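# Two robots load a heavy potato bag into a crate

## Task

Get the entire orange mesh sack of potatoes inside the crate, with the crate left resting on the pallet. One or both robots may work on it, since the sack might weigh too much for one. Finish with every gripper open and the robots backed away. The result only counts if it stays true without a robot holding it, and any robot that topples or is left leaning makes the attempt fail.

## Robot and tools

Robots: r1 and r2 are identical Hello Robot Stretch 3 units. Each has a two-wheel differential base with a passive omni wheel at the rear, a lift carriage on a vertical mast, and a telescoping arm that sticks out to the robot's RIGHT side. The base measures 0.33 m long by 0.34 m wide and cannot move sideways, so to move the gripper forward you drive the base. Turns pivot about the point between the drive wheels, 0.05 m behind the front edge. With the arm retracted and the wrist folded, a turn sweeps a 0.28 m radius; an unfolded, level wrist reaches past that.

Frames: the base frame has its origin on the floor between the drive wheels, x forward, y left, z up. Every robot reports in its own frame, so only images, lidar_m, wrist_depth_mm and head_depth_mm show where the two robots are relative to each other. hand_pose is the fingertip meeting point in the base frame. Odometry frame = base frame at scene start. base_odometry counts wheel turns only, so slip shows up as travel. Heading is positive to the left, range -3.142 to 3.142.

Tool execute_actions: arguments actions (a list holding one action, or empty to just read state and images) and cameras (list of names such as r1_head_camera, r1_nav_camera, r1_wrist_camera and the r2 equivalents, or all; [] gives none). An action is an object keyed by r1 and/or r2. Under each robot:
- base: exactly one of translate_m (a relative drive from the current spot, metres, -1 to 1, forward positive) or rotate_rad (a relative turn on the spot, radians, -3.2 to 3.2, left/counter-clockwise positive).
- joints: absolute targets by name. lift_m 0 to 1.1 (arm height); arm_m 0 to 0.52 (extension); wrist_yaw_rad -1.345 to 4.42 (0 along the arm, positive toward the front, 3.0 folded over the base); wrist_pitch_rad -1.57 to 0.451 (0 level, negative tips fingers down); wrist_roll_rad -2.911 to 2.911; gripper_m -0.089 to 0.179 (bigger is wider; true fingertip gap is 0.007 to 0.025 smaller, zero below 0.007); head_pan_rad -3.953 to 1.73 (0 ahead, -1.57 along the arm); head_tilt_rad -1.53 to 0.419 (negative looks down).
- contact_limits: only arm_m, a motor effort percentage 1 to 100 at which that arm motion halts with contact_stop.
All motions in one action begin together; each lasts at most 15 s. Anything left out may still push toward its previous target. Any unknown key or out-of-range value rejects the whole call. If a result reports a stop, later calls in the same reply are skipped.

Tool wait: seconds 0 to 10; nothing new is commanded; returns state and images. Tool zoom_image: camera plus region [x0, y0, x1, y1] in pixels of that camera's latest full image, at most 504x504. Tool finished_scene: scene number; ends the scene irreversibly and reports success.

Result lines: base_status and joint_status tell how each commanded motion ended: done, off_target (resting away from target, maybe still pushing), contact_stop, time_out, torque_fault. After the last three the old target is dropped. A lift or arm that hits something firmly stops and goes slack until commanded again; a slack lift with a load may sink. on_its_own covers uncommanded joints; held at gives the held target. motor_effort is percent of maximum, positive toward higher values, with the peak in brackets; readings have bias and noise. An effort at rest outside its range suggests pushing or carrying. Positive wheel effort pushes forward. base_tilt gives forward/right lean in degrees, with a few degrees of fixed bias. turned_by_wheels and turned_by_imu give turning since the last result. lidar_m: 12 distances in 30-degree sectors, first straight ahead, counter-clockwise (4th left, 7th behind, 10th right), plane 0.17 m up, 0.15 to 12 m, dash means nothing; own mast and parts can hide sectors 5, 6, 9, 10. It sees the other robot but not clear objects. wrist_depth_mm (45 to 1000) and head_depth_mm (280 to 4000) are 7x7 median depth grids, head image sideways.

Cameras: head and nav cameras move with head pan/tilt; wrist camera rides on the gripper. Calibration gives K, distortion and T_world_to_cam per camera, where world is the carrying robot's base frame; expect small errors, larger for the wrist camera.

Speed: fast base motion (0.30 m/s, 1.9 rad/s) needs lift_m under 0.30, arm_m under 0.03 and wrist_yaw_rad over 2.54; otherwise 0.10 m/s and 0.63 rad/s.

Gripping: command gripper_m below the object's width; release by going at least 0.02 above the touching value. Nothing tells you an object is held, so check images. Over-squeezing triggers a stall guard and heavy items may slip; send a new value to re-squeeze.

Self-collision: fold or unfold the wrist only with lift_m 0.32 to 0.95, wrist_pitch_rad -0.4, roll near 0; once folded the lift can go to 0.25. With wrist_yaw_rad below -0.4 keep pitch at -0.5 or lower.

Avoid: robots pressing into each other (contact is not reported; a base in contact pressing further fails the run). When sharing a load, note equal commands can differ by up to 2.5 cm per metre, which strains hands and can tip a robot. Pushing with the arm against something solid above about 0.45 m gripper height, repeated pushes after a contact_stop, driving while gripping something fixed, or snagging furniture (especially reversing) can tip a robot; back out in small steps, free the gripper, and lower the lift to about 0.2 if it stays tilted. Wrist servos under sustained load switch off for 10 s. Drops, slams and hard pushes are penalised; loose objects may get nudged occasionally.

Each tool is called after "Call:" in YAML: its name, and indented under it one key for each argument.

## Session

Call:
execute_actions:
  actions: []

Scene clock: 0.00 s.
r1.base_odometry: x=+0.000 y=+0.000 heading=+0.000 (m, m, rad; r1's odometry frame)
r1.turned_by_wheels: +0.000 (rad since the last result)
r1.turned_by_imu: +0.000 (rad since the last result)
r1.base_tilt: forward=+0.4 right=+0.0 (deg)
r1.lidar_m: 0.75 0.76 0.97 1.03 1.05 1.34 2.93 4.81 3.97 2.27 1.19 0.81
r1.head_depth_mm: 742 735 730 723 719 712 705 / 739 730 725 721 716 709 700 / 733 730 721 715 710 705 700 / 728 724 717 711 707 701 696 / 724 719 713 710 702 695 693 / 722 717 709 703 698 692 686 / 718 709 704 699 694 689 684
r1.base_status: not commanded
r1.joint_positions: lift_m=+0.317 arm_m=+0.002 wrist_yaw_rad=+2.980 wrist_pitch_rad=-0.612 wrist_roll_rad=+0.018 gripper_m=+0.037 head_pan_rad=-0.003 head_tilt_rad=+0.016
r1.joint_status: not commanded
r1.motor_effort: left_wheel=+0 right_wheel=+0 lift_m=+36 arm_m=-1 wrist_yaw_rad=+0 wrist_pitch_rad=+7 wrist_roll_rad=+0 gripper_m=+0 head_pan_rad=+0 head_tilt_rad=+2 (%)
r1.hand_pose: x=+0.0103 y=+0.0466 z=+0.2890 quat_wxyz=(+0.268, +0.695, +0.156, +0.649) (m; r1's base frame)
r1.wrist_depth_mm: 831 - 968 - - 861 656 / 819 - 819 812 831 797 661 / 667 667 675 677 675 668 663 / 573 571 574 565 576 571 571 / 485 506 - - 500 502 494 / 448 - - - 439 436 436 / - - - - 391 391 391
r2.base_odometry: x=+0.000 y=+0.000 heading=+0.000 (m, m, rad; r2's odometry frame)
r2.turned_by_wheels: +0.000 (rad since the last result)
r2.turned_by_imu: +0.000 (rad since the last result)
r2.base_tilt: forward=+0.7 right=-0.8 (deg)
r2.lidar_m: 1.35 1.03 0.88 0.88 1.00 1.69 2.51 3.91 4.44 2.86 1.59 1.35
r2.head_depth_mm: 1231 1241 1242 1246 1255 1262 1268 / 1258 1265 1269 1272 1280 1289 1291 / 1289 1290 1306 1305 1308 1320 1324 / 1318 1320 1329 1340 1345 1351 1357 / 1347 1354 1362 1374 1375 1387 1388 / 1380 1392 1394 1406 1413 1420 1433 / 1416 1428 1437 1444 1446 1457 1469
r2.base_status: not commanded
r2.joint_positions: lift_m=+0.489 arm_m=-0.002 wrist_yaw_rad=+3.038 wrist_pitch_rad=-0.339 wrist_roll_rad=+0.003 gripper_m=+0.037 head_pan_rad=+0.017 head_tilt_rad=+0.007
r2.joint_status: not commanded
r2.motor_effort: left_wheel=+0 right_wheel=-1 lift_m=+41 arm_m=+0 wrist_yaw_rad=+0 wrist_pitch_rad=+4 wrist_roll_rad=+0 gripper_m=+0 head_pan_rad=+0 head_tilt_rad=+2 (%)
r2.hand_pose: x=+0.0029 y=+0.0898 z=+0.5198 quat_wxyz=(+0.156, +0.703, +0.083, +0.689) (m; r2's base frame)
r2.wrist_depth_mm: 952 - 877 878 865 787 797 / - - 964 942 906 890 831 / - - - - 947 961 909 / - - - - - - 988 / 960 - - - - - - / 812 820 - 839 892 876 871 / 696 693 720 691 718 735 732
pictures: r1_head_camera (sideways: a quarter turn clockwise sets it upright), r1_nav_camera (sideways: a quarter turn counterclockwise sets it upright), r1_wrist_camera, r2_head_camera (sideways: a quarter turn clockwise sets it upright), r2_nav_camera (sideways: a quarter turn counterclockwise sets it upright), r2_wrist_camera
camera_calibration (this result's frames):
r1_head_camera: T_world_to_cam=[[0.0411202, 0.0155041, -0.999034, 1.31262], [-0.0559901, 0.998344, 0.0131889, -0.0135604], [0.997584, 0.0553936, 0.0419202, -0.0967045], [0, 0, 0, 1]] pos_world=[0.0417366, -0.00145614, 1.31558]
r1_nav_camera: T_world_to_cam=[[-0.0139426, -0.0241915, 0.99961, -1.25814], [-0.0198651, -0.999503, -0.024466, 0.0870451], [0.999705, -0.0201984, 0.0134551, -0.0627107], [0, 0, 0, 1]] pos_world=[0.0468795, 0.0552987, 1.26063]
r1_wrist_camera: T_world_to_cam=[[0.977743, -0.209791, 0.00265579, -0.0123042], [-0.145214, -0.685807, -0.713149, 0.272972], [0.151433, 0.696891, -0.701007, 0.332995], [0, 0, 0, 1]] pos_world=[0.00124311, -0.0474363, 0.428134]
r2_head_camera: T_world_to_cam=[[-0.0282787, -0.0162055, -0.999469, 1.32554], [-0.00195615, 0.999868, -0.0161566, 0.0222867], [0.999598, 0.00149823, -0.0283066, -0.00491877], [0, 0, 0, 1]] pos_world=[0.042445, -0.000795352, 1.32506]
r2_nav_camera: T_world_to_cam=[[-0.0509077, -0.0517077, 0.997364, -1.25458], [0.0273463, -0.998357, -0.0503633, 0.11448], [0.998329, 0.0247104, 0.0522381, -0.109125], [0, 0, 0, 1]] pos_world=[0.0419448, 0.0521174, 1.26274]
r2_wrist_camera: T_world_to_cam=[[0.990328, -0.130451, 0.0472627, -0.0272301], [-0.0261327, -0.509906, -0.859833, 0.525369], [0.136266, 0.850281, -0.508383, 0.349388], [0, 0, 0, 1]] pos_world=[-0.00691363, -0.0327414, 0.630639]
Images, in order (width x height): r1_head_camera 896x504, r1_nav_camera 672x504, r1_wrist_camera 644x364, r2_head_camera 896x504, r2_nav_camera 672x504, r2_wrist_camera 644x364.

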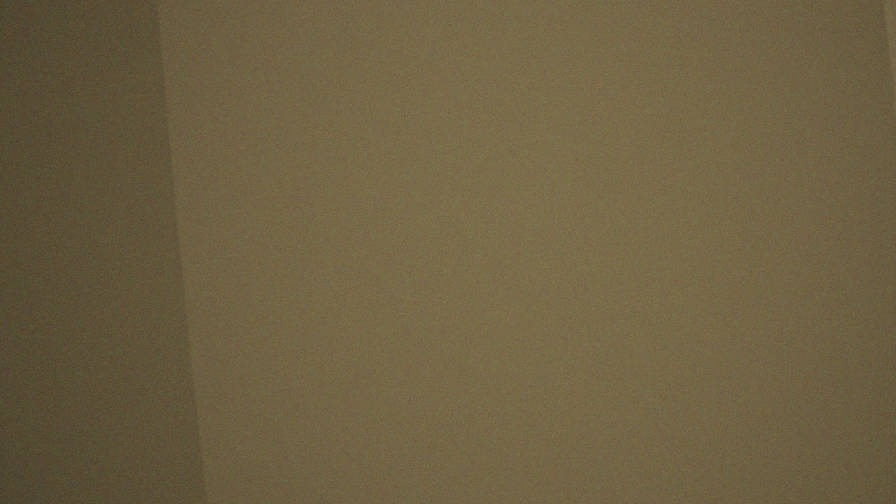

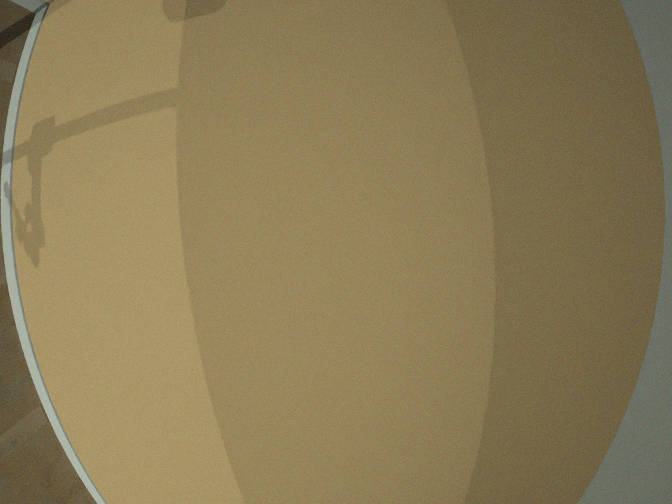

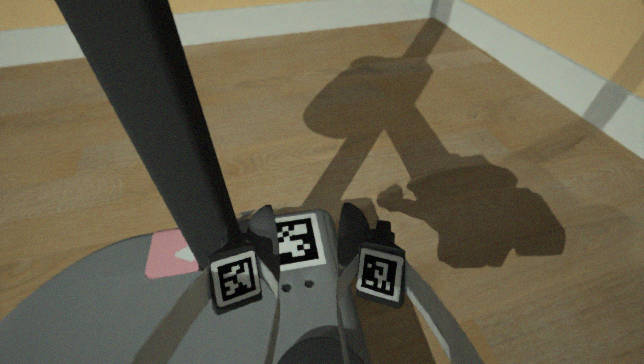

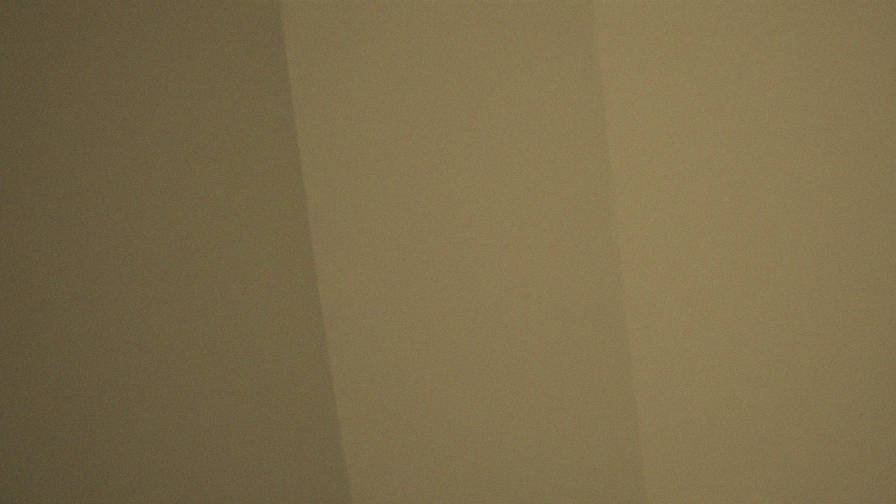

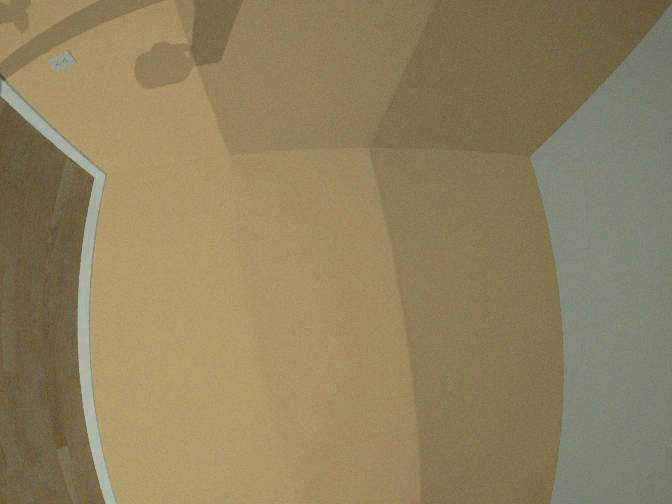

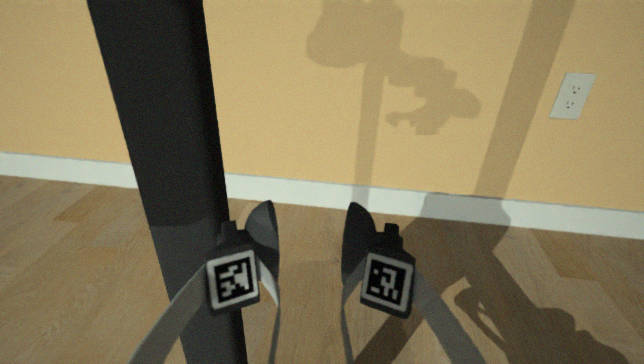

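Call:
execute_actions:
  actions:
    - {"r1":{"joints":{"lift_m":0.28,"wrist_pitch_rad":-0.4,"wrist_yaw_rad":3.0,"head_tilt_rad":-0.3,"head_pan_rad":-2.7}},"r2":{"joints":{"lift_m":0.28,"wrist_pitch_rad":-0.4,"wrist_yaw_rad":3.0,"head_tilt_rad":-0.3,"head_pan_rad":-2.0}}}
  cameras: ["r1_head_camera","r2_head_camera"]

Scene clock: 3.10 s.
r1.base_odometry: x=+0.000 y=+0.000 heading=+0.000 (m, m, rad; r1's odometry frame)
r1.turned_by_wheels: +0.000 (rad since the last result)
r1.turned_by_imu: +0.001 (rad since the last result)
r1.base_tilt: forward=+0.6 right=+0.1 (deg)
r1.lidar_m: 0.75 0.76 0.97 1.03 1.05 1.33 2.94 4.79 4.02 2.26 1.19 0.81
r1.head_depth_mm: - - - - 2901 2110 1630 / - - - - 2959 2098 1635 / - - - - 2958 2113 1643 / - - - - 3030 2139 1654 / - - - - 3055 2134 1674 / - - - - 3088 2166 1679 / - - - - 3092 2198 1687
r1.base_status: not commanded
r1.joint_positions: lift_m=+0.281 arm_m=+0.002 wrist_yaw_rad=+2.998 wrist_pitch_rad=-0.420 wrist_roll_rad=+0.018 gripper_m=+0.037 head_pan_rad=-2.693 head_tilt_rad=-0.296
r1.joint_status: all done
r1.motor_effort: left_wheel=+0(1) right_wheel=+0(0) lift_m=+21(32) arm_m=-1(1) wrist_yaw_rad=+1(2) wrist_pitch_rad=+11(10) wrist_roll_rad=+1(0) gripper_m=-1(0) head_pan_rad=-3(33) head_tilt_rad=-1(19) (%)
r1.hand_pose: x=+0.0107 y=+0.0752 z=+0.2928 quat_wxyz=(+0.198, +0.706, +0.096, +0.673) (m; r1's base frame)
r1.wrist_depth_mm: 805 - 908 - - 857 672 / 856 - - - - 871 675 / 891 - 896 875 906 852 673 / 697 687 673 705 702 686 653 / 556 562 - 558 563 554 563 / 480 484 - - 472 471 474 / - - - - 408 407 403
r2.base_odometry: x=+0.000 y=+0.000 heading=+0.000 (m, m, rad; r2's odometry frame)
r2.turned_by_wheels: +0.000 (rad since the last result)
r2.turned_by_imu: +0.001 (rad since the last result)
r2.base_tilt: forward=+0.8 right=-0.7 (deg)
r2.lidar_m: 1.35 1.04 0.88 0.88 1.00 1.69 2.52 3.87 4.41 2.86 1.60 1.35
r2.head_depth_mm: - - - - 2594 1889 1499 / - - - - 2598 1903 1497 / - - - - 2574 1889 1485 / - - - - 2577 1892 1490 / - - - - 2555 1890 1492 / - - - - 2580 1888 1494 / - - - - 2594 1886 1492
r2.base_status: not commanded
r2.joint_positions: lift_m=+0.280 arm_m=-0.002 wrist_yaw_rad=+3.002 wrist_pitch_rad=-0.414 wrist_roll_rad=+0.003 gripper_m=+0.037 head_pan_rad=-1.993 head_tilt_rad=-0.296
r2.joint_status: all done
r2.motor_effort: left_wheel=+0(0) right_wheel=-1(1) lift_m=+32(38) arm_m=+0(0) wrist_yaw_rad=-2(2) wrist_pitch_rad=+4(3) wrist_roll_rad=+0(0) gripper_m=+0(1) head_pan_rad=-3(30) head_tilt_rad=-2(24) (%)
r2.hand_pose: x=+0.0100 y=+0.0801 z=+0.2939 quat_wxyz=(+0.194, +0.701, +0.097, +0.679) (m; r2's base frame)
r2.wrist_depth_mm: 931 - 875 863 872 837 812 / 999 - 993 950 918 904 889 / 906 - 922 956 951 922 937 / 692 699 728 729 741 760 803 / 574 592 - 598 608 616 634 / 490 508 - 538 529 520 533 / - - - - 441 452 457
pictures: r1_head_camera (sideways: a quarter turn clockwise sets it upright), r2_head_camera (sideways: a quarter turn clockwise sets it upright)
camera_calibration (this result's frames):
r1_head_camera: T_world_to_cam=[[0.247475, 0.101856, -0.963526, 1.26473], [0.479736, -0.876882, 0.0305201, -0.0393828], [-0.84179, -0.469791, -0.26587, 0.315179], [0, 0, 0, 1]] pos_world=[-0.0287806, -0.015286, 1.3036]
r2_head_camera: T_world_to_cam=[[0.118825, 0.303023, -0.945546, 1.25406], [0.908124, -0.418227, -0.0199083, 0.0216124], [-0.401486, -0.856308, -0.324879, 0.389662], [0, 0, 0, 1]] pos_world=[-0.0121971, -0.0372993, 1.31279]
Images, in order (width x height): r1_head_camera 896x504, r2_head_camera 896x504.

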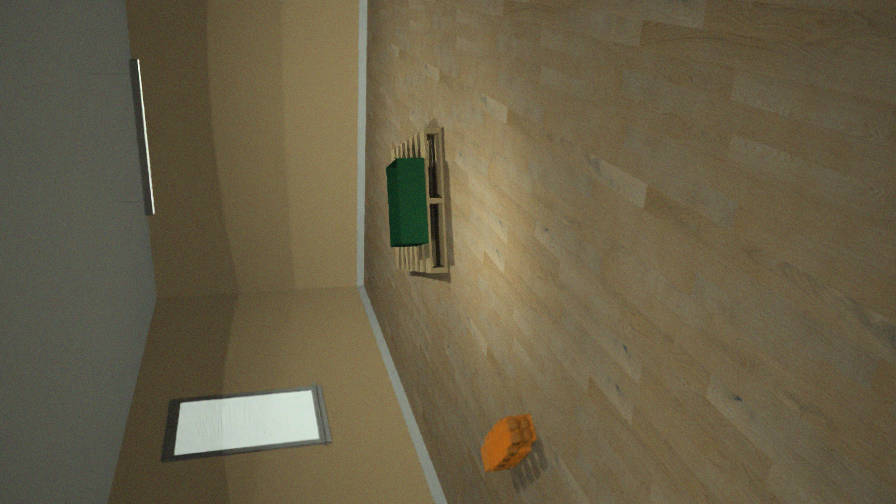

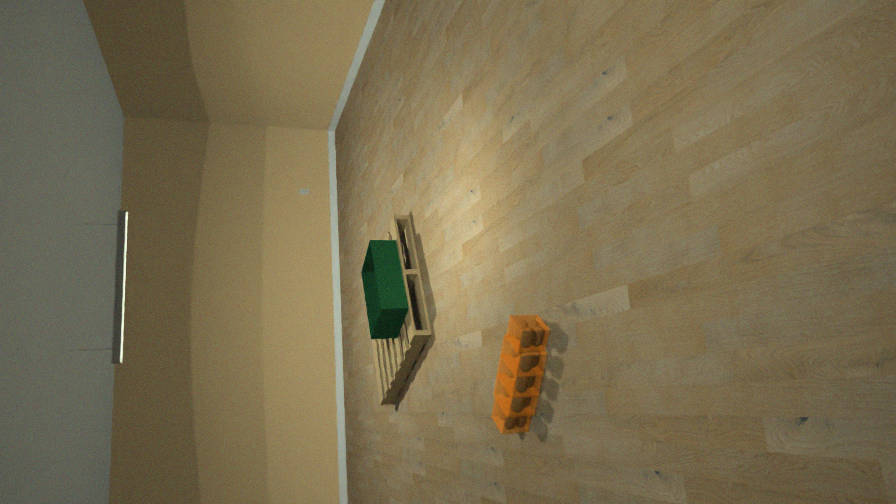

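Call:
execute_actions:
  actions:
    - {"r1":{"base":{"rotate_rad":-2.6},"joints":{"head_pan_rad":0,"head_tilt_rad":-0.45}},"r2":{"base":{"rotate_rad":-1.9},"joints":{"head_pan_rad":0,"head_tilt_rad":-0.6}}}
  cameras: []

Call:
execute_actions:
  actions:
    - {"r1":{"base":{"translate_m":1}},"r2":{"base":{"translate_m":1}}}
  cameras: []

Call:
execute_actions:
  actions:
    - {"r1":{"base":{"translate_m":0.7}},"r2":{"base":{"translate_m":0.6}}}
  cameras: ["r1_head_camera","r2_head_camera","r1_nav_camera"]

Scene clock: 8.70 s.
r1.base_odometry: x=+0.000 y=+0.000 heading=-2.600 (m, m, rad; r1's odometry frame)
r1.turned_by_wheels: -2.600 (rad since the last result)
r1.turned_by_imu: -2.607 (rad since the last result)
r1.base_tilt: forward=+0.8 right=+0.1 (deg)
r1.lidar_m: 4.80 3.95 2.34 1.15 0.80 0.75 0.77 0.99 1.03 1.05 1.37 3.17
r1.head_depth_mm: - - - 3202 2237 1730 1406 / - - - 3152 2269 1753 1418 / - - - 3243 2270 1773 1442 / - - - 3269 2327 1770 1443 / - - - 3334 2313 1794 1464 / - - - 3336 2344 1813 1462 / - - - 3456 2358 1807 1476
r1.base_status: done
r1.joint_positions: lift_m=+0.281 arm_m=+0.002 wrist_yaw_rad=+2.999 wrist_pitch_rad=-0.419 wrist_roll_rad=+0.018 gripper_m=+0.037 head_pan_rad=-0.007 head_tilt_rad=-0.445
r1.joint_status: all done
r1.motor_effort: left_wheel=+1(8) right_wheel=-1(5) lift_m=+21(21) arm_m=-2(1) wrist_yaw_rad=+1(1) wrist_pitch_rad=+11(11) wrist_roll_rad=+1(0) gripper_m=+0(1) head_pan_rad=+4(38) head_tilt_rad=-3(16) (%)
r1.hand_pose: x=+0.0107 y=+0.0752 z=+0.2929 quat_wxyz=(+0.197, +0.706, +0.096, +0.673) (m; r1's base frame)
r1.wrist_depth_mm: 641 - - - - - - / 684 - - - - - - / 692 - 901 886 887 909 868 / 659 668 682 681 691 687 676 / 574 556 - 565 558 551 559 / 469 488 - - 475 478 477 / - - - - 408 412 402
r2.base_odometry: x=+0.000 y=+0.000 heading=-1.900 (m, m, rad; r2's odometry frame)
r2.turned_by_wheels: -1.900 (rad since the last result)
r2.turned_by_imu: -1.908 (rad since the last result)
r2.base_tilt: forward=+0.8 right=-0.8 (deg)
r2.lidar_m: 4.40 2.11 1.44 1.35 1.37 0.93 0.88 0.89 1.15 2.28 3.49 4.51
r2.head_depth_mm: - - 3074 2224 1748 1437 1222 / - - 3098 2220 1743 1438 1228 / - - 3052 2215 1744 1439 1224 / - - 3046 2223 1738 1435 1226 / - - 2887 2215 1740 1429 1221 / - - 3031 2224 1738 1433 1221 / - - 3026 2205 1727 1426 1219
r2.base_status: done
r2.joint_positions: lift_m=+0.280 arm_m=-0.002 wrist_yaw_rad=+3.002 wrist_pitch_rad=-0.414 wrist_roll_rad=+0.003 gripper_m=+0.037 head_pan_rad=-0.007 head_tilt_rad=-0.593
r2.joint_status: all done
r2.motor_effort: left_wheel=+1(9) right_wheel=-2(9) lift_m=+32(32) arm_m=-1(0) wrist_yaw_rad=-1(1) wrist_pitch_rad=+4(4) wrist_roll_rad=+0(0) gripper_m=+0(1) head_pan_rad=+3(35) head_tilt_rad=-4(26) (%)
r2.hand_pose: x=+0.0101 y=+0.0801 z=+0.2939 quat_wxyz=(+0.194, +0.701, +0.097, +0.679) (m; r2's base frame)
r2.wrist_depth_mm: - - - - - - - / - - - - - - - / 899 - 916 932 981 978 - / 714 707 730 750 743 766 784 / 573 584 - 605 635 617 631 / 492 511 - 527 525 521 537 / - - - - 442 459 455
pictures: none
No camera images: the call's "cameras" was empty. Leave "cameras" out to get every camera's image.

Scene clock: 13.80 s.
r1.base_odometry: x=-0.857 y=-0.516 heading=-2.600 (m, m, rad; r1's odometry frame)
r1.turned_by_wheels: +0.000 (rad since the last result)
r1.turned_by_imu: +0.005 (rad since the last result)
r1.base_tilt: forward=+0.5 right=-0.1 (deg)
r1.lidar_m: 3.83 3.48 1.84 2.51 1.74 1.65 1.68 1.56 1.47 1.50 1.93 4.55
r1.head_depth_mm: - - - 3128 2244 1728 1411 / - - - 3246 2251 1738 1422 / - - - 3219 2289 1756 1448 / - - - 3299 2296 1778 1442 / - - - 3292 2351 1789 1450 / - - - 3378 2343 1783 1460 / - - - 3378 2366 1814 1474
r1.base_status: done
r1.joint_positions: lift_m=+0.281 arm_m=+0.002 wrist_yaw_rad=+2.999 wrist_pitch_rad=-0.419 wrist_roll_rad=+0.018 gripper_m=+0.037 head_pan_rad=-0.007 head_tilt_rad=-0.445
r1.joint_status: not commanded
r1.motor_effort: left_wheel=+1(7) right_wheel=-1(5) lift_m=+22(21) arm_m=-1(1) wrist_yaw_rad=+1(1) wrist_pitch_rad=+10(10) wrist_roll_rad=+0(0) gripper_m=+0(0) head_pan_rad=+3(3) head_tilt_rad=-2(2) (%)
r1.hand_pose: x=+0.0106 y=+0.0753 z=+0.2930 quat_wxyz=(+0.197, +0.706, +0.096, +0.673) (m; r1's base frame)
r1.wrist_depth_mm: - - - - - - - / - - - - - - - / 894 - 898 911 871 874 867 / 702 676 700 691 695 682 675 / 558 567 - 557 558 558 546 / 478 493 - - 474 477 475 / - - - - 408 411 411
r2.base_odometry: x=-0.323 y=-0.946 heading=-1.900 (m, m, rad; r2's odometry frame)
r2.turned_by_wheels: +0.000 (rad since the last result)
r2.turned_by_imu: +0.004 (rad since the last result)
r2.base_tilt: forward=+0.8 right=-0.8 (deg)
r2.lidar_m: 3.40 2.23 1.54 1.44 1.46 1.89 1.88 1.92 2.47 1.78 3.37 4.37
r2.head_depth_mm: - - 3073 2251 1755 1438 1226 / - - 3081 2222 1756 1433 1224 / - 3921 3078 2222 1753 1436 1222 / - - 3079 2211 1744 1432 1221 / - - 3031 2124 1738 1435 1219 / - - 3048 2121 1735 1435 1225 / - - 3019 2209 1727 1426 1219
r2.base_status: done
r2.joint_positions: lift_m=+0.280 arm_m=-0.002 wrist_yaw_rad=+3.001 wrist_pitch_rad=-0.414 wrist_roll_rad=+0.003 gripper_m=+0.037 head_pan_rad=-0.007 head_tilt_rad=-0.593
r2.joint_status: not commanded
r2.motor_effort: left_wheel=+0(8) right_wheel=-2(6) lift_m=+32(32) arm_m=+0(0) wrist_yaw_rad=-1(1) wrist_pitch_rad=+4(4) wrist_roll_rad=+0(0) gripper_m=+1(0) head_pan_rad=+3(3) head_tilt_rad=-3(4) (%)
r2.hand_pose: x=+0.0102 y=+0.0801 z=+0.2938 quat_wxyz=(+0.194, +0.701, +0.096, +0.679) (m; r2's base frame)
r2.wrist_depth_mm: - - - - - - - / - - - - - - - / 880 - 935 943 981 - 986 / 707 698 729 757 763 750 768 / 586 582 - 605 615 616 647 / 488 506 - 529 525 531 530 / - - - - 443 454 453
pictures: none
No camera images: the call's "cameras" was empty. Leave "cameras" out to get every camera's image.

Scene clock: 17.83 s.
r1.base_odometry: x=-1.457 y=-0.877 heading=-2.600 (m, m, rad; r1's odometry frame)
r1.turned_by_wheels: +0.000 (rad since the last result)
r1.turned_by_imu: +0.004 (rad since the last result)
r1.base_tilt: forward=+0.5 right=-0.1 (deg)
r1.lidar_m: 3.09 3.16 1.48 3.04 2.40 2.27 2.32 1.88 1.76 1.80 2.38 3.20
r1.head_depth_mm: - - - 3185 2255 1733 1417 / - - - 3213 2254 1750 1432 / - - - 3213 2291 1774 1441 / - - - 3284 2304 1779 1451 / - - - 3361 2337 1774 1450 / - - - 3379 2352 1804 1452 / 3902 3972 - 3455 2283 1810 1465
r1.base_status: done
r1.joint_positions: lift_m=+0.281 arm_m=+0.002 wrist_yaw_rad=+2.999 wrist_pitch_rad=-0.419 wrist_roll_rad=+0.018 gripper_m=+0.037 head_pan_rad=-0.007 head_tilt_rad=-0.445
r1.joint_status: not commanded
r1.motor_effort: left_wheel=+2(6) right_wheel=-1(3) lift_m=+21(21) arm_m=-1(1) wrist_yaw_rad=+1(1) wrist_pitch_rad=+11(10) wrist_roll_rad=+0(0) gripper_m=+0(1) head_pan_rad=+4(3) head_tilt_rad=-2(2) (%)
r1.hand_pose: x=+0.0106 y=+0.0753 z=+0.2931 quat_wxyz=(+0.197, +0.706, +0.096, +0.673) (m; r1's base frame)
r1.wrist_depth_mm: - - - - - - - / - - - - - - - / 898 - 897 879 876 874 907 / 684 682 690 676 699 683 681 / 566 569 - 561 560 551 560 / 476 488 - - 476 464 475 / - - - - 405 407 409
r2.base_odometry: x=-0.517 y=-1.514 heading=-1.900 (m, m, rad; r2's odometry frame)
r2.turned_by_wheels: +0.000 (rad since the last result)
r2.turned_by_imu: +0.003 (rad since the last result)
r2.base_tilt: forward=+0.8 right=-0.7 (deg)
r2.lidar_m: 2.80 2.31 1.58 1.49 1.51 1.96 2.48 2.53 3.28 1.42 3.32 4.33
r2.head_depth_mm: - - 3090 2222 1761 1441 1226 / - - 3066 2219 1737 1429 1220 / - - 2928 2224 1731 1441 1222 / - - 2895 2226 1737 1430 1219 / - - 3066 2221 1656 1437 1224 / - - 3005 2219 1653 1434 1218 / - - 3057 2195 1733 1425 1217
r2.base_status: done
r2.joint_positions: lift_m=+0.280 arm_m=-0.002 wrist_yaw_rad=+3.001 wrist_pitch_rad=-0.414 wrist_roll_rad=+0.003 gripper_m=+0.037 head_pan_rad=-0.007 head_tilt_rad=-0.594
r2.joint_status: not commanded
r2.motor_effort: left_wheel=+1(8) right_wheel=-3(6) lift_m=+32(33) arm_m=+0(1) wrist_yaw_rad=-1(1) wrist_pitch_rad=+4(4) wrist_roll_rad=+0(0) gripper_m=+2(0) head_pan_rad=+3(3) head_tilt_rad=-3(4) (%)
r2.hand_pose: x=+0.0102 y=+0.0800 z=+0.2938 quat_wxyz=(+0.194, +0.701, +0.096, +0.679) (m; r2's base frame)
r2.wrist_depth_mm: - - - - - - - / - - - - - - - / 903 - 911 910 973 986 - / 698 698 739 734 752 745 772 / 579 579 - 605 616 607 644 / 502 523 - 520 523 524 538 / - - - - 445 453 455
pictures: r1_head_camera (sideways: a quarter turn clockwise sets it upright), r1_nav_camera (sideways: a quarter turn counterclockwise sets it upright), r2_head_camera (sideways: a quarter turn clockwise sets it upright)
camera_calibration (this result's frames):
r1_head_camera: T_world_to_cam=[[-0.407447, 0.0184448, -0.913043, 1.20282], [-0.0396834, 0.998494, 0.0378798, -0.0457892], [0.912366, 0.0516667, -0.406102, 0.486979], [0, 0, 0, 1]] pos_world=[0.0439641, -0.00162599, 1.29772]
r1_nav_camera: T_world_to_cam=[[0.432004, -0.0272319, 0.90146, -1.1325], [-0.0332758, -0.999345, -0.0142421, 0.0738046], [0.901257, -0.0238442, -0.432628, 0.518512], [0, 0, 0, 1]] pos_world=[0.02439, 0.0552796, 1.24628]
r2_head_camera: T_world_to_cam=[[-0.588168, -0.0116351, -0.808655, 1.07981], [0.0102437, 0.999709, -0.0218346, 0.0295892], [0.808674, -0.021126, -0.587878, 0.724498], [0, 0, 0, 1]] pos_world=[0.0489256, -0.00171114, 1.29976]
Images, in order (width x height): r1_head_camera 896x504, r1_nav_camera 672x504, r2_head_camera 896x504.

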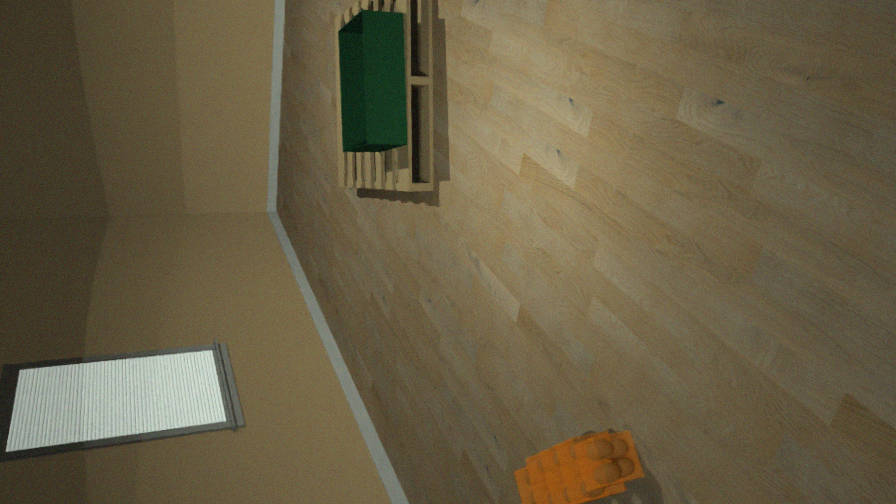

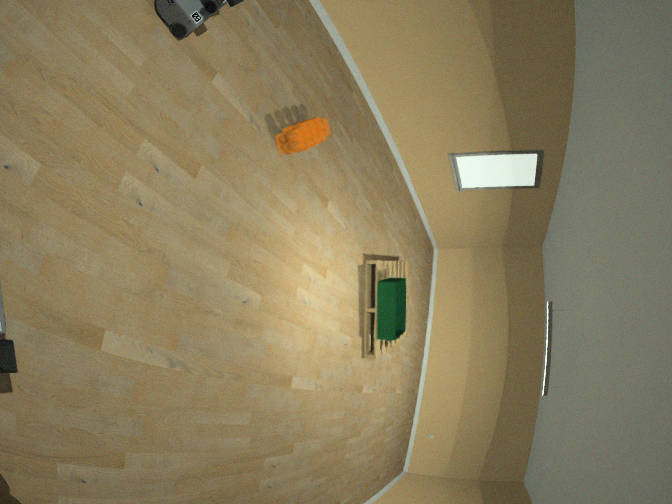

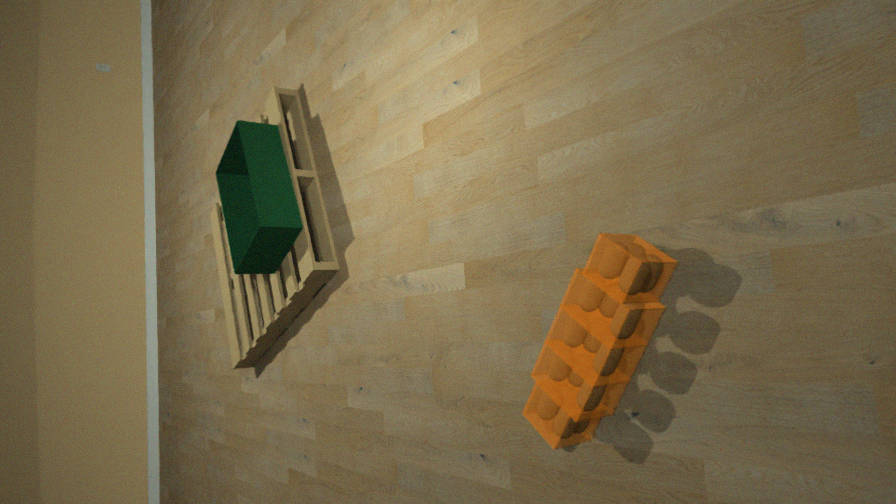

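Call:
execute_actions:
  actions:
    - {"r2":{"base":{"rotate_rad":-0.22}}}
  cameras: []

Call:
execute_actions:
  actions:
    - {"r2":{"base":{"translate_m":0.72}},"r1":{"base":{"translate_m":0.4}}}
  cameras: []

Call:
execute_actions:
  actions:
    - {"r2":{"base":{"rotate_rad":2.24},"joints":{"lift_m":0.42,"arm_m":0.15,"wrist_yaw_rad":1.5,"head_pan_rad":-1.4,"head_tilt_rad":-1.0}},"r1":{"joints":{"lift_m":0.42}}}
  cameras: []

Call:
execute_actions:
  actions:
    - {"r2":{"joints":{"arm_m":0.23,"wrist_yaw_rad":0,"wrist_pitch_rad":-1.57,"wrist_roll_rad":-0.64,"gripper_m":0.179}},"r1":{"joints":{"wrist_yaw_rad":0}}}
  cameras: ["r2_head_camera","r2_wrist_camera","r1_head_camera"]

Scene clock: 20.17 s.
r1.base_odometry: x=-1.457 y=-0.877 heading=-2.600 (m, m, rad; r1's odometry frame)
r1.turned_by_wheels: +0.000 (rad since the last result)
r1.turned_by_imu: +0.001 (rad since the last result)
r1.base_tilt: forward=+0.6 right=+0.0 (deg)
r1.lidar_m: 3.11 3.16 1.48 3.05 2.41 2.27 2.32 1.88 1.76 1.80 2.37 3.21
r1.head_depth_mm: - - - 3123 2233 1749 1417 / - - - 3166 2250 1737 1423 / - - - 3235 2272 1760 1429 / - - - 3328 2302 1791 1448 / - - - 3330 2331 1796 1457 / - - - 3334 2322 1803 1463 / 3769 3923 - 3331 2267 1812 1471
r1.base_status: not commanded
r1.joint_positions: lift_m=+0.281 arm_m=+0.002 wrist_yaw_rad=+2.999 wrist_pitch_rad=-0.419 wrist_roll_rad=+0.018 gripper_m=+0.037 head_pan_rad=-0.007 head_tilt_rad=-0.445
r1.joint_status: not commanded
r1.motor_effort: left_wheel=+1(0) right_wheel=-1(1) lift_m=+21(21) arm_m=-1(1) wrist_yaw_rad=+1(0) wrist_pitch_rad=+10(10) wrist_roll_rad=+0(1) gripper_m=+0(0) head_pan_rad=+3(3) head_tilt_rad=-2(2) (%)
r1.hand_pose: x=+0.0106 y=+0.0753 z=+0.2931 quat_wxyz=(+0.197, +0.706, +0.096, +0.673) (m; r1's base frame)
r1.wrist_depth_mm: - - - - - - - / - - - - - - - / 888 - 894 892 874 883 867 / 700 691 682 683 692 690 693 / 573 566 - 553 561 556 561 / 474 498 - - 470 473 468 / - - - - 402 406 405
r2.base_odometry: x=-0.517 y=-1.514 heading=-2.120 (m, m, rad; r2's odometry frame)
r2.turned_by_wheels: -0.220 (rad since the last result)
r2.turned_by_imu: -0.221 (rad since the last result)
r2.base_tilt: forward=+0.8 right=-0.8 (deg)
r2.lidar_m: 2.80 3.19 1.77 1.49 1.49 1.68 2.49 2.48 2.80 1.42 3.24 3.71
r2.head_depth_mm: - - 3072 2243 1751 1436 1229 / - - 3044 2221 1755 1438 1227 / - - 3047 2237 1739 1436 1222 / - - 3068 2224 1743 1434 1224 / - - 2896 2198 1750 1431 1221 / - - 2871 2201 1729 1431 1226 / - - 3021 2207 1733 1427 1222
r2.base_status: done
r2.joint_positions: lift_m=+0.280 arm_m=-0.002 wrist_yaw_rad=+3.001 wrist_pitch_rad=-0.414 wrist_roll_rad=+0.003 gripper_m=+0.037 head_pan_rad=-0.007 head_tilt_rad=-0.594
r2.joint_status: not commanded
r2.motor_effort: left_wheel=+1(6) right_wheel=-2(10) lift_m=+32(32) arm_m=+0(0) wrist_yaw_rad=-1(1) wrist_pitch_rad=+4(4) wrist_roll_rad=+0(0) gripper_m=+0(0) head_pan_rad=+3(3) head_tilt_rad=-3(3) (%)
r2.hand_pose: x=+0.0102 y=+0.0800 z=+0.2938 quat_wxyz=(+0.194, +0.701, +0.096, +0.679) (m; r2's base frame)
r2.wrist_depth_mm: - - - - - - - / - - - - - - - / 883 - 932 927 960 993 - / 689 691 720 736 745 767 785 / 574 583 - 605 623 620 640 / 493 514 - 525 533 522 526 / - - - - 447 451 465
pictures: none
No camera images: the call's "cameras" was empty. Leave "cameras" out to get every camera's image.

Scene clock: 24.27 s.
r1.base_odometry: x=-1.799 y=-1.083 heading=-2.600 (m, m, rad; r1's odometry frame)
r1.turned_by_wheels: +0.000 (rad since the last result)
r1.turned_by_imu: +0.003 (rad since the last result)
r1.base_tilt: forward=+0.6 right=+0.2 (deg)
r1.lidar_m: 2.73 1.19 2.80 2.86 2.78 2.63 2.69 2.07 1.92 1.99 2.62 2.79
r1.head_depth_mm: - - - 2913 2229 1737 1419 / - - - 2916 2257 1746 1414 / - - - 3185 2270 1763 1432 / - - - 3275 2288 1780 1443 / - - - 3335 2330 1787 1452 / - - - 3409 2322 1802 1460 / 3555 3701 3855 3369 2355 1758 1464
r1.base_status: done
r1.joint_positions: lift_m=+0.281 arm_m=+0.002 wrist_yaw_rad=+2.999 wrist_pitch_rad=-0.419 wrist_roll_rad=+0.018 gripper_m=+0.037 head_pan_rad=-0.007 head_tilt_rad=-0.445
r1.joint_status: not commanded
r1.motor_effort: left_wheel=+0(8) right_wheel=+0(3) lift_m=+22(21) arm_m=-2(1) wrist_yaw_rad=+1(1) wrist_pitch_rad=+11(10) wrist_roll_rad=+0(0) gripper_m=+0(0) head_pan_rad=+3(3) head_tilt_rad=-2(2) (%)
r1.hand_pose: x=+0.0106 y=+0.0753 z=+0.2931 quat_wxyz=(+0.197, +0.706, +0.096, +0.673) (m; r1's base frame)
r1.wrist_depth_mm: - - - - - - - / - - - - - 966 850 / 921 - 906 911 889 914 823 / 688 687 676 685 690 672 683 / 569 564 - 567 553 551 564 / 477 490 - - 473 477 474 / - - - - 408 409 407
r2.base_odometry: x=-0.893 y=-2.128 heading=-2.120 (m, m, rad; r2's odometry frame)
r2.turned_by_wheels: +0.000 (rad since the last result)
r2.turned_by_imu: +0.003 (rad since the last result)
r2.base_tilt: forward=+0.7 right=-0.8 (deg)
r2.lidar_m: 2.08 3.67 2.01 1.71 1.70 1.93 3.18 3.17 1.19 1.20 3.05 3.51
r2.head_depth_mm: - - 3064 2216 1752 1436 1223 / - - 3048 2229 1751 1443 1227 / - - 3075 2221 1742 1430 1224 / - - 2727 2220 1749 1436 1217 / - - 2584 2209 1732 1431 1221 / - - 2557 2203 1738 1431 1217 / - - 2763 2226 1740 1424 1217
r2.base_status: done
r2.joint_positions: lift_m=+0.280 arm_m=-0.002 wrist_yaw_rad=+3.001 wrist_pitch_rad=-0.414 wrist_roll_rad=+0.003 gripper_m=+0.037 head_pan_rad=-0.007 head_tilt_rad=-0.594
r2.joint_status: not commanded
r2.motor_effort: left_wheel=+1(8) right_wheel=-2(6) lift_m=+32(32) arm_m=+0(0) wrist_yaw_rad=-1(0) wrist_pitch_rad=+4(4) wrist_roll_rad=+0(0) gripper_m=+1(1) head_pan_rad=+3(3) head_tilt_rad=-3(3) (%)
r2.hand_pose: x=+0.0102 y=+0.0800 z=+0.2938 quat_wxyz=(+0.194, +0.701, +0.096, +0.679) (m; r2's base frame)
r2.wrist_depth_mm: - - - - - - - / - - - - - - - / 881 - 895 941 965 997 997 / 693 713 733 734 705 603 769 / 580 587 - 598 615 496 623 / 498 513 - 518 523 407 509 / - - - - 442 432 454
pictures: none
No camera images: the call's "cameras" was empty. Leave "cameras" out to get every camera's image.

Scene clock: 28.53 s.
r1.base_odometry: x=-1.799 y=-1.083 heading=-2.600 (m, m, rad; r1's odometry frame)
r1.turned_by_wheels: +0.000 (rad since the last result)
r1.turned_by_imu: +0.001 (rad since the last result)
r1.base_tilt: forward=+0.6 right=-0.1 (deg)
r1.lidar_m: 2.72 1.06 2.80 2.87 2.78 2.63 2.69 2.07 1.93 1.98 2.61 2.78
r1.head_depth_mm: - - - 2956 2235 1739 1414 / - - - 2933 2268 1748 1424 / - - - 3196 2272 1752 1436 / - - - 3262 2278 1776 1449 / - - - 3321 2312 1769 1450 / - - - 3315 2323 1805 1459 / 3580 3742 3794 3367 2364 1763 1378
r1.base_status: not commanded
r1.joint_positions: lift_m=+0.419 arm_m=+0.002 wrist_yaw_rad=+2.999 wrist_pitch_rad=-0.418 wrist_roll_rad=+0.018 gripper_m=+0.037 head_pan_rad=-0.007 head_tilt_rad=-0.445
r1.joint_status: all done
r1.motor_effort: left_wheel=+1(1) right_wheel=-1(0) lift_m=+50(54) arm_m=-1(1) wrist_yaw_rad=+0(0) wrist_pitch_rad=+10(10) wrist_roll_rad=+0(0) gripper_m=+0(0) head_pan_rad=+3(3) head_tilt_rad=-2(2) (%)
r1.hand_pose: x=+0.0106 y=+0.0753 z=+0.4320 quat_wxyz=(+0.197, +0.706, +0.096, +0.673) (m; r1's base frame)
r1.wrist_depth_mm: - - - - - - - / - - - - - - - / - - - - - - 843 / 922 928 914 897 911 897 830 / 747 748 - 753 746 747 754 / 634 621 - 636 633 641 627 / 544 542 555 564 549 548 540
r2.base_odometry: x=-0.893 y=-2.128 heading=+0.120 (m, m, rad; r2's odometry frame)
r2.turned_by_wheels: +2.240 (rad since the last result)
r2.turned_by_imu: +2.262 (rad since the last result)
r2.base_tilt: forward=+0.9 right=-0.7 (deg)
r2.lidar_m: 1.72 2.11 3.17 3.21 1.19 3.05 3.10 3.81 2.08 2.89 1.87 1.70
r2.head_depth_mm: 2386 2003 1720 1505 1343 1218 1109 / 2366 1987 1715 1511 1363 1210 - / 2343 1983 1721 1498 1303 1195 - / 2348 1982 1700 1505 1292 1201 - / 2343 1970 1707 1498 1318 1204 1103 / 2268 1974 1692 1495 1332 1204 1099 / 2134 1968 1689 1494 1335 1203 1101
r2.base_status: done
r2.joint_positions: lift_m=+0.420 arm_m=+0.150 wrist_yaw_rad=+1.502 wrist_pitch_rad=-0.414 wrist_roll_rad=+0.003 gripper_m=+0.037 head_pan_rad=-1.393 head_tilt_rad=-0.988
r2.joint_status: all done
r2.motor_effort: left_wheel=-1(7) right_wheel=+1(8) lift_m=+48(52) arm_m=+2(1) wrist_yaw_rad=-1(2) wrist_pitch_rad=+4(4) wrist_roll_rad=+0(0) gripper_m=+2(1) head_pan_rad=-2(31) head_tilt_rad=-6(32) (%)
r2.hand_pose: x=+0.2029 y=-0.3104 z=+0.4332 quat_wxyz=(+0.605, +0.579, -0.407, +0.365) (m; r2's base frame)
r2.wrist_depth_mm: - - - - - - - / - - - - - - - / - - - - - - - / 932 936 - 968 - - - / 803 800 827 792 840 827 851 / 658 669 - 685 702 691 718 / 581 581 579 593 583 611 616
pictures: none
No camera images: the call's "cameras" was empty. Leave "cameras" out to get every camera's image.

Scene clock: 31.07 s.
r1.base_odometry: x=-1.799 y=-1.083 heading=-2.600 (m, m, rad; r1's odometry frame)
r1.turned_by_wheels: +0.000 (rad since the last result)
r1.turned_by_imu: +0.001 (rad since the last result)
r1.base_tilt: forward=+0.8 right=+0.1 (deg)
r1.lidar_m: 2.72 1.06 2.80 2.87 2.78 2.63 2.69 2.07 1.93 1.98 2.61 2.79
r1.head_depth_mm: - - - 2898 2243 1735 1405 / - - - 2858 2254 1758 1432 / - - - 3206 2278 1760 1433 / - - - 3297 2293 1779 1449 / - - - 3308 2319 1778 1448 / - - - 3365 2353 1816 1468 / 3578 3715 3895 3419 2326 1754 1377
r1.base_status: not commanded
r1.joint_positions: lift_m=+0.419 arm_m=+0.002 wrist_yaw_rad=+0.002 wrist_pitch_rad=-0.418 wrist_roll_rad=+0.018 gripper_m=+0.037 head_pan_rad=-0.007 head_tilt_rad=-0.445
r1.joint_status: all done
r1.motor_effort: left_wheel=+0(1) right_wheel=-1(0) lift_m=+49(50) arm_m=-2(1) wrist_yaw_rad=-2(3) wrist_pitch_rad=+10(10) wrist_roll_rad=+0(1) gripper_m=+0(0) head_pan_rad=+3(3) head_tilt_rad=-3(2) (%)
r1.hand_pose: x=-0.0211 y=-0.3711 z=+0.4320 quat_wxyz=(+0.686, +0.146, -0.697, -0.148) (m; r1's base frame)
r1.wrist_depth_mm: - - - - - - - / - - - - - - - / - - - - - - - / 927 890 908 909 908 917 906 / 762 757 767 751 741 744 732 / 636 622 - 639 626 620 632 / 546 558 545 535 543 539 539
r2.base_odometry: x=-0.893 y=-2.128 heading=+0.120 (m, m, rad; r2's odometry frame)
r2.turned_by_wheels: +0.000 (rad since the last result)
r2.turned_by_imu: +0.000 (rad since the last result)
r2.base_tilt: forward=+0.7 right=-0.7 (deg)
r2.lidar_m: 1.71 2.12 3.17 3.20 1.19 3.04 3.10 3.83 2.07 2.89 1.86 1.70
r2.head_depth_mm: 2389 1994 1720 1510 1349 1217 1109 / 2336 1995 1714 1506 1352 1210 - / 2347 1998 1710 1531 1302 1196 - / 2347 1990 1708 1501 1283 1196 - / 2352 1978 1699 1497 1317 1203 1105 / 2283 1970 1698 1493 1337 1205 1097 / 2129 1961 1688 1489 1336 1203 1101
r2.base_status: not commanded
r2.joint_positions: lift_m=+0.420 arm_m=+0.230 wrist_yaw_rad=+0.002 wrist_pitch_rad=-1.563 wrist_roll_rad=-0.633 gripper_m=+0.179 head_pan_rad=-1.393 head_tilt_rad=-0.988
r2.joint_status: all done
r2.motor_effort: left_wheel=-1(0) right_wheel=+2(1) lift_m=+48(48) arm_m=+3(3) wrist_yaw_rad=-1(1) wrist_pitch_rad=-2(3) wrist_roll_rad=-3(1) gripper_m=+1(84) head_pan_rad=-3(3) head_tilt_rad=-6(6) (%)
r2.hand_pose: x=-0.0216 y=-0.3527 z=+0.3020 quat_wxyz=(+0.634, +0.629, -0.320, -0.318) (m; r2's base frame)
r2.wrist_depth_mm: 420 423 432 383 434 444 447 / 434 433 437 380 448 453 468 / 445 449 449 407 461 461 474 / 450 463 463 355 480 477 495 / 466 464 485 482 490 496 503 / - - 501 499 506 503 519 / 502 - - 520 522 539 539
pictures: r1_head_camera (sideways: a quarter turn clockwise sets it upright), r2_head_camera (sideways: a quarter turn clockwise sets it upright), r2_wrist_camera
camera_calibration (this result's frames):
r1_head_camera: T_world_to_cam=[[-0.407512, 0.0184394, -0.913014, 1.20278], [-0.0396949, 0.998493, 0.0378831, -0.0457934], [0.912337, 0.0516798, -0.406166, 0.487063], [0, 0, 0, 1]] pos_world=[0.0439638, -0.00162545, 1.29772]
r2_head_camera: T_world_to_cam=[[-0.166368, 0.837278, -0.520853, 0.702208], [0.983064, 0.182007, -0.0214265, 0.0231124], [0.0768588, -0.515597, -0.853377, 1.07424], [0, 0, 0, 1]] pos_world=[0.0115391, -0.0382757, 1.28297]
r2_wrist_camera: T_world_to_cam=[[-0.781553, -0.622105, 0.0464762, -0.261874], [-0.604688, 0.773773, 0.188752, 0.23547], [-0.153385, 0.119416, -0.980924, 0.496916], [0, 0, 0, 1]] pos_world=[0.0139372, -0.404453, 0.455162]
Images, in order (width x height): r1_head_camera 896x504, r2_head_camera 896x504, r2_wrist_camera 644x364.

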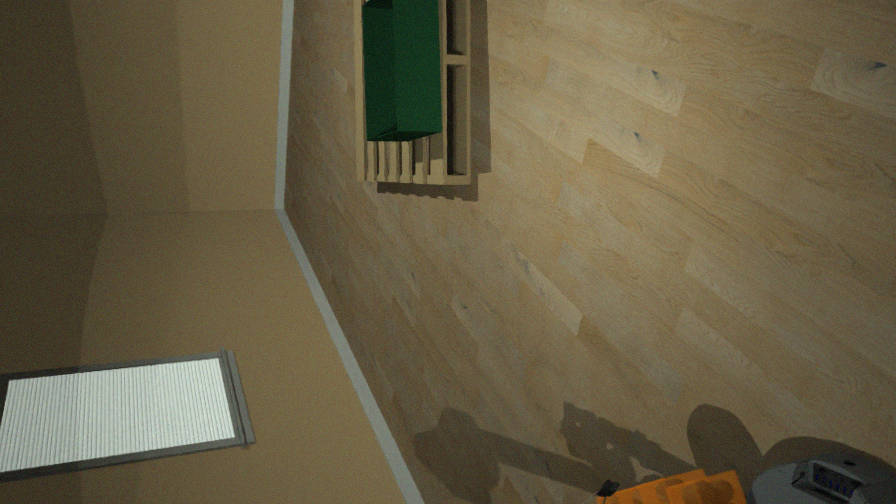

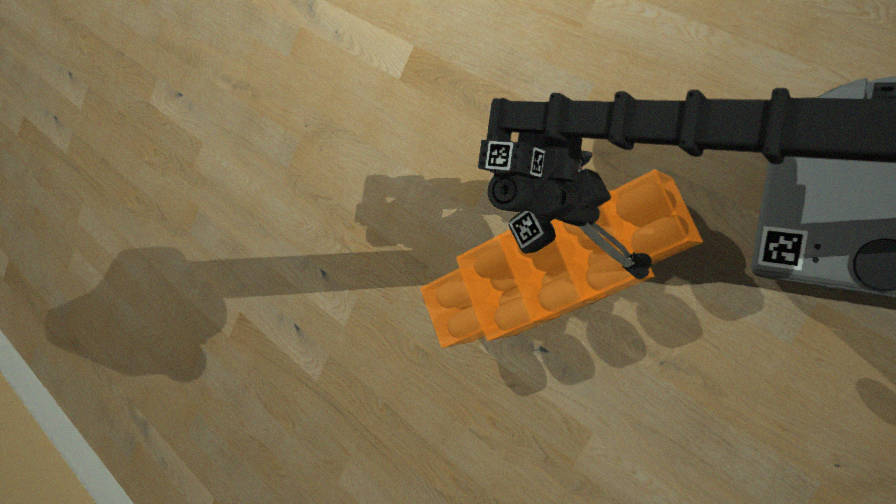

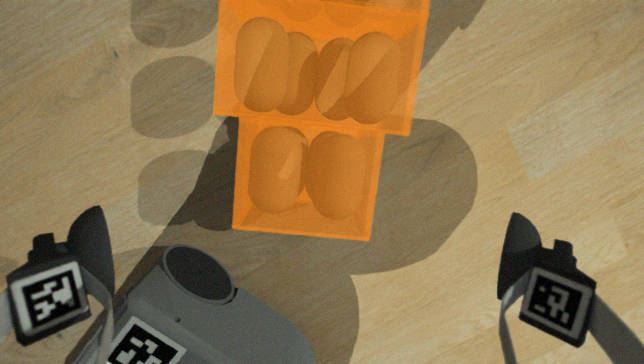

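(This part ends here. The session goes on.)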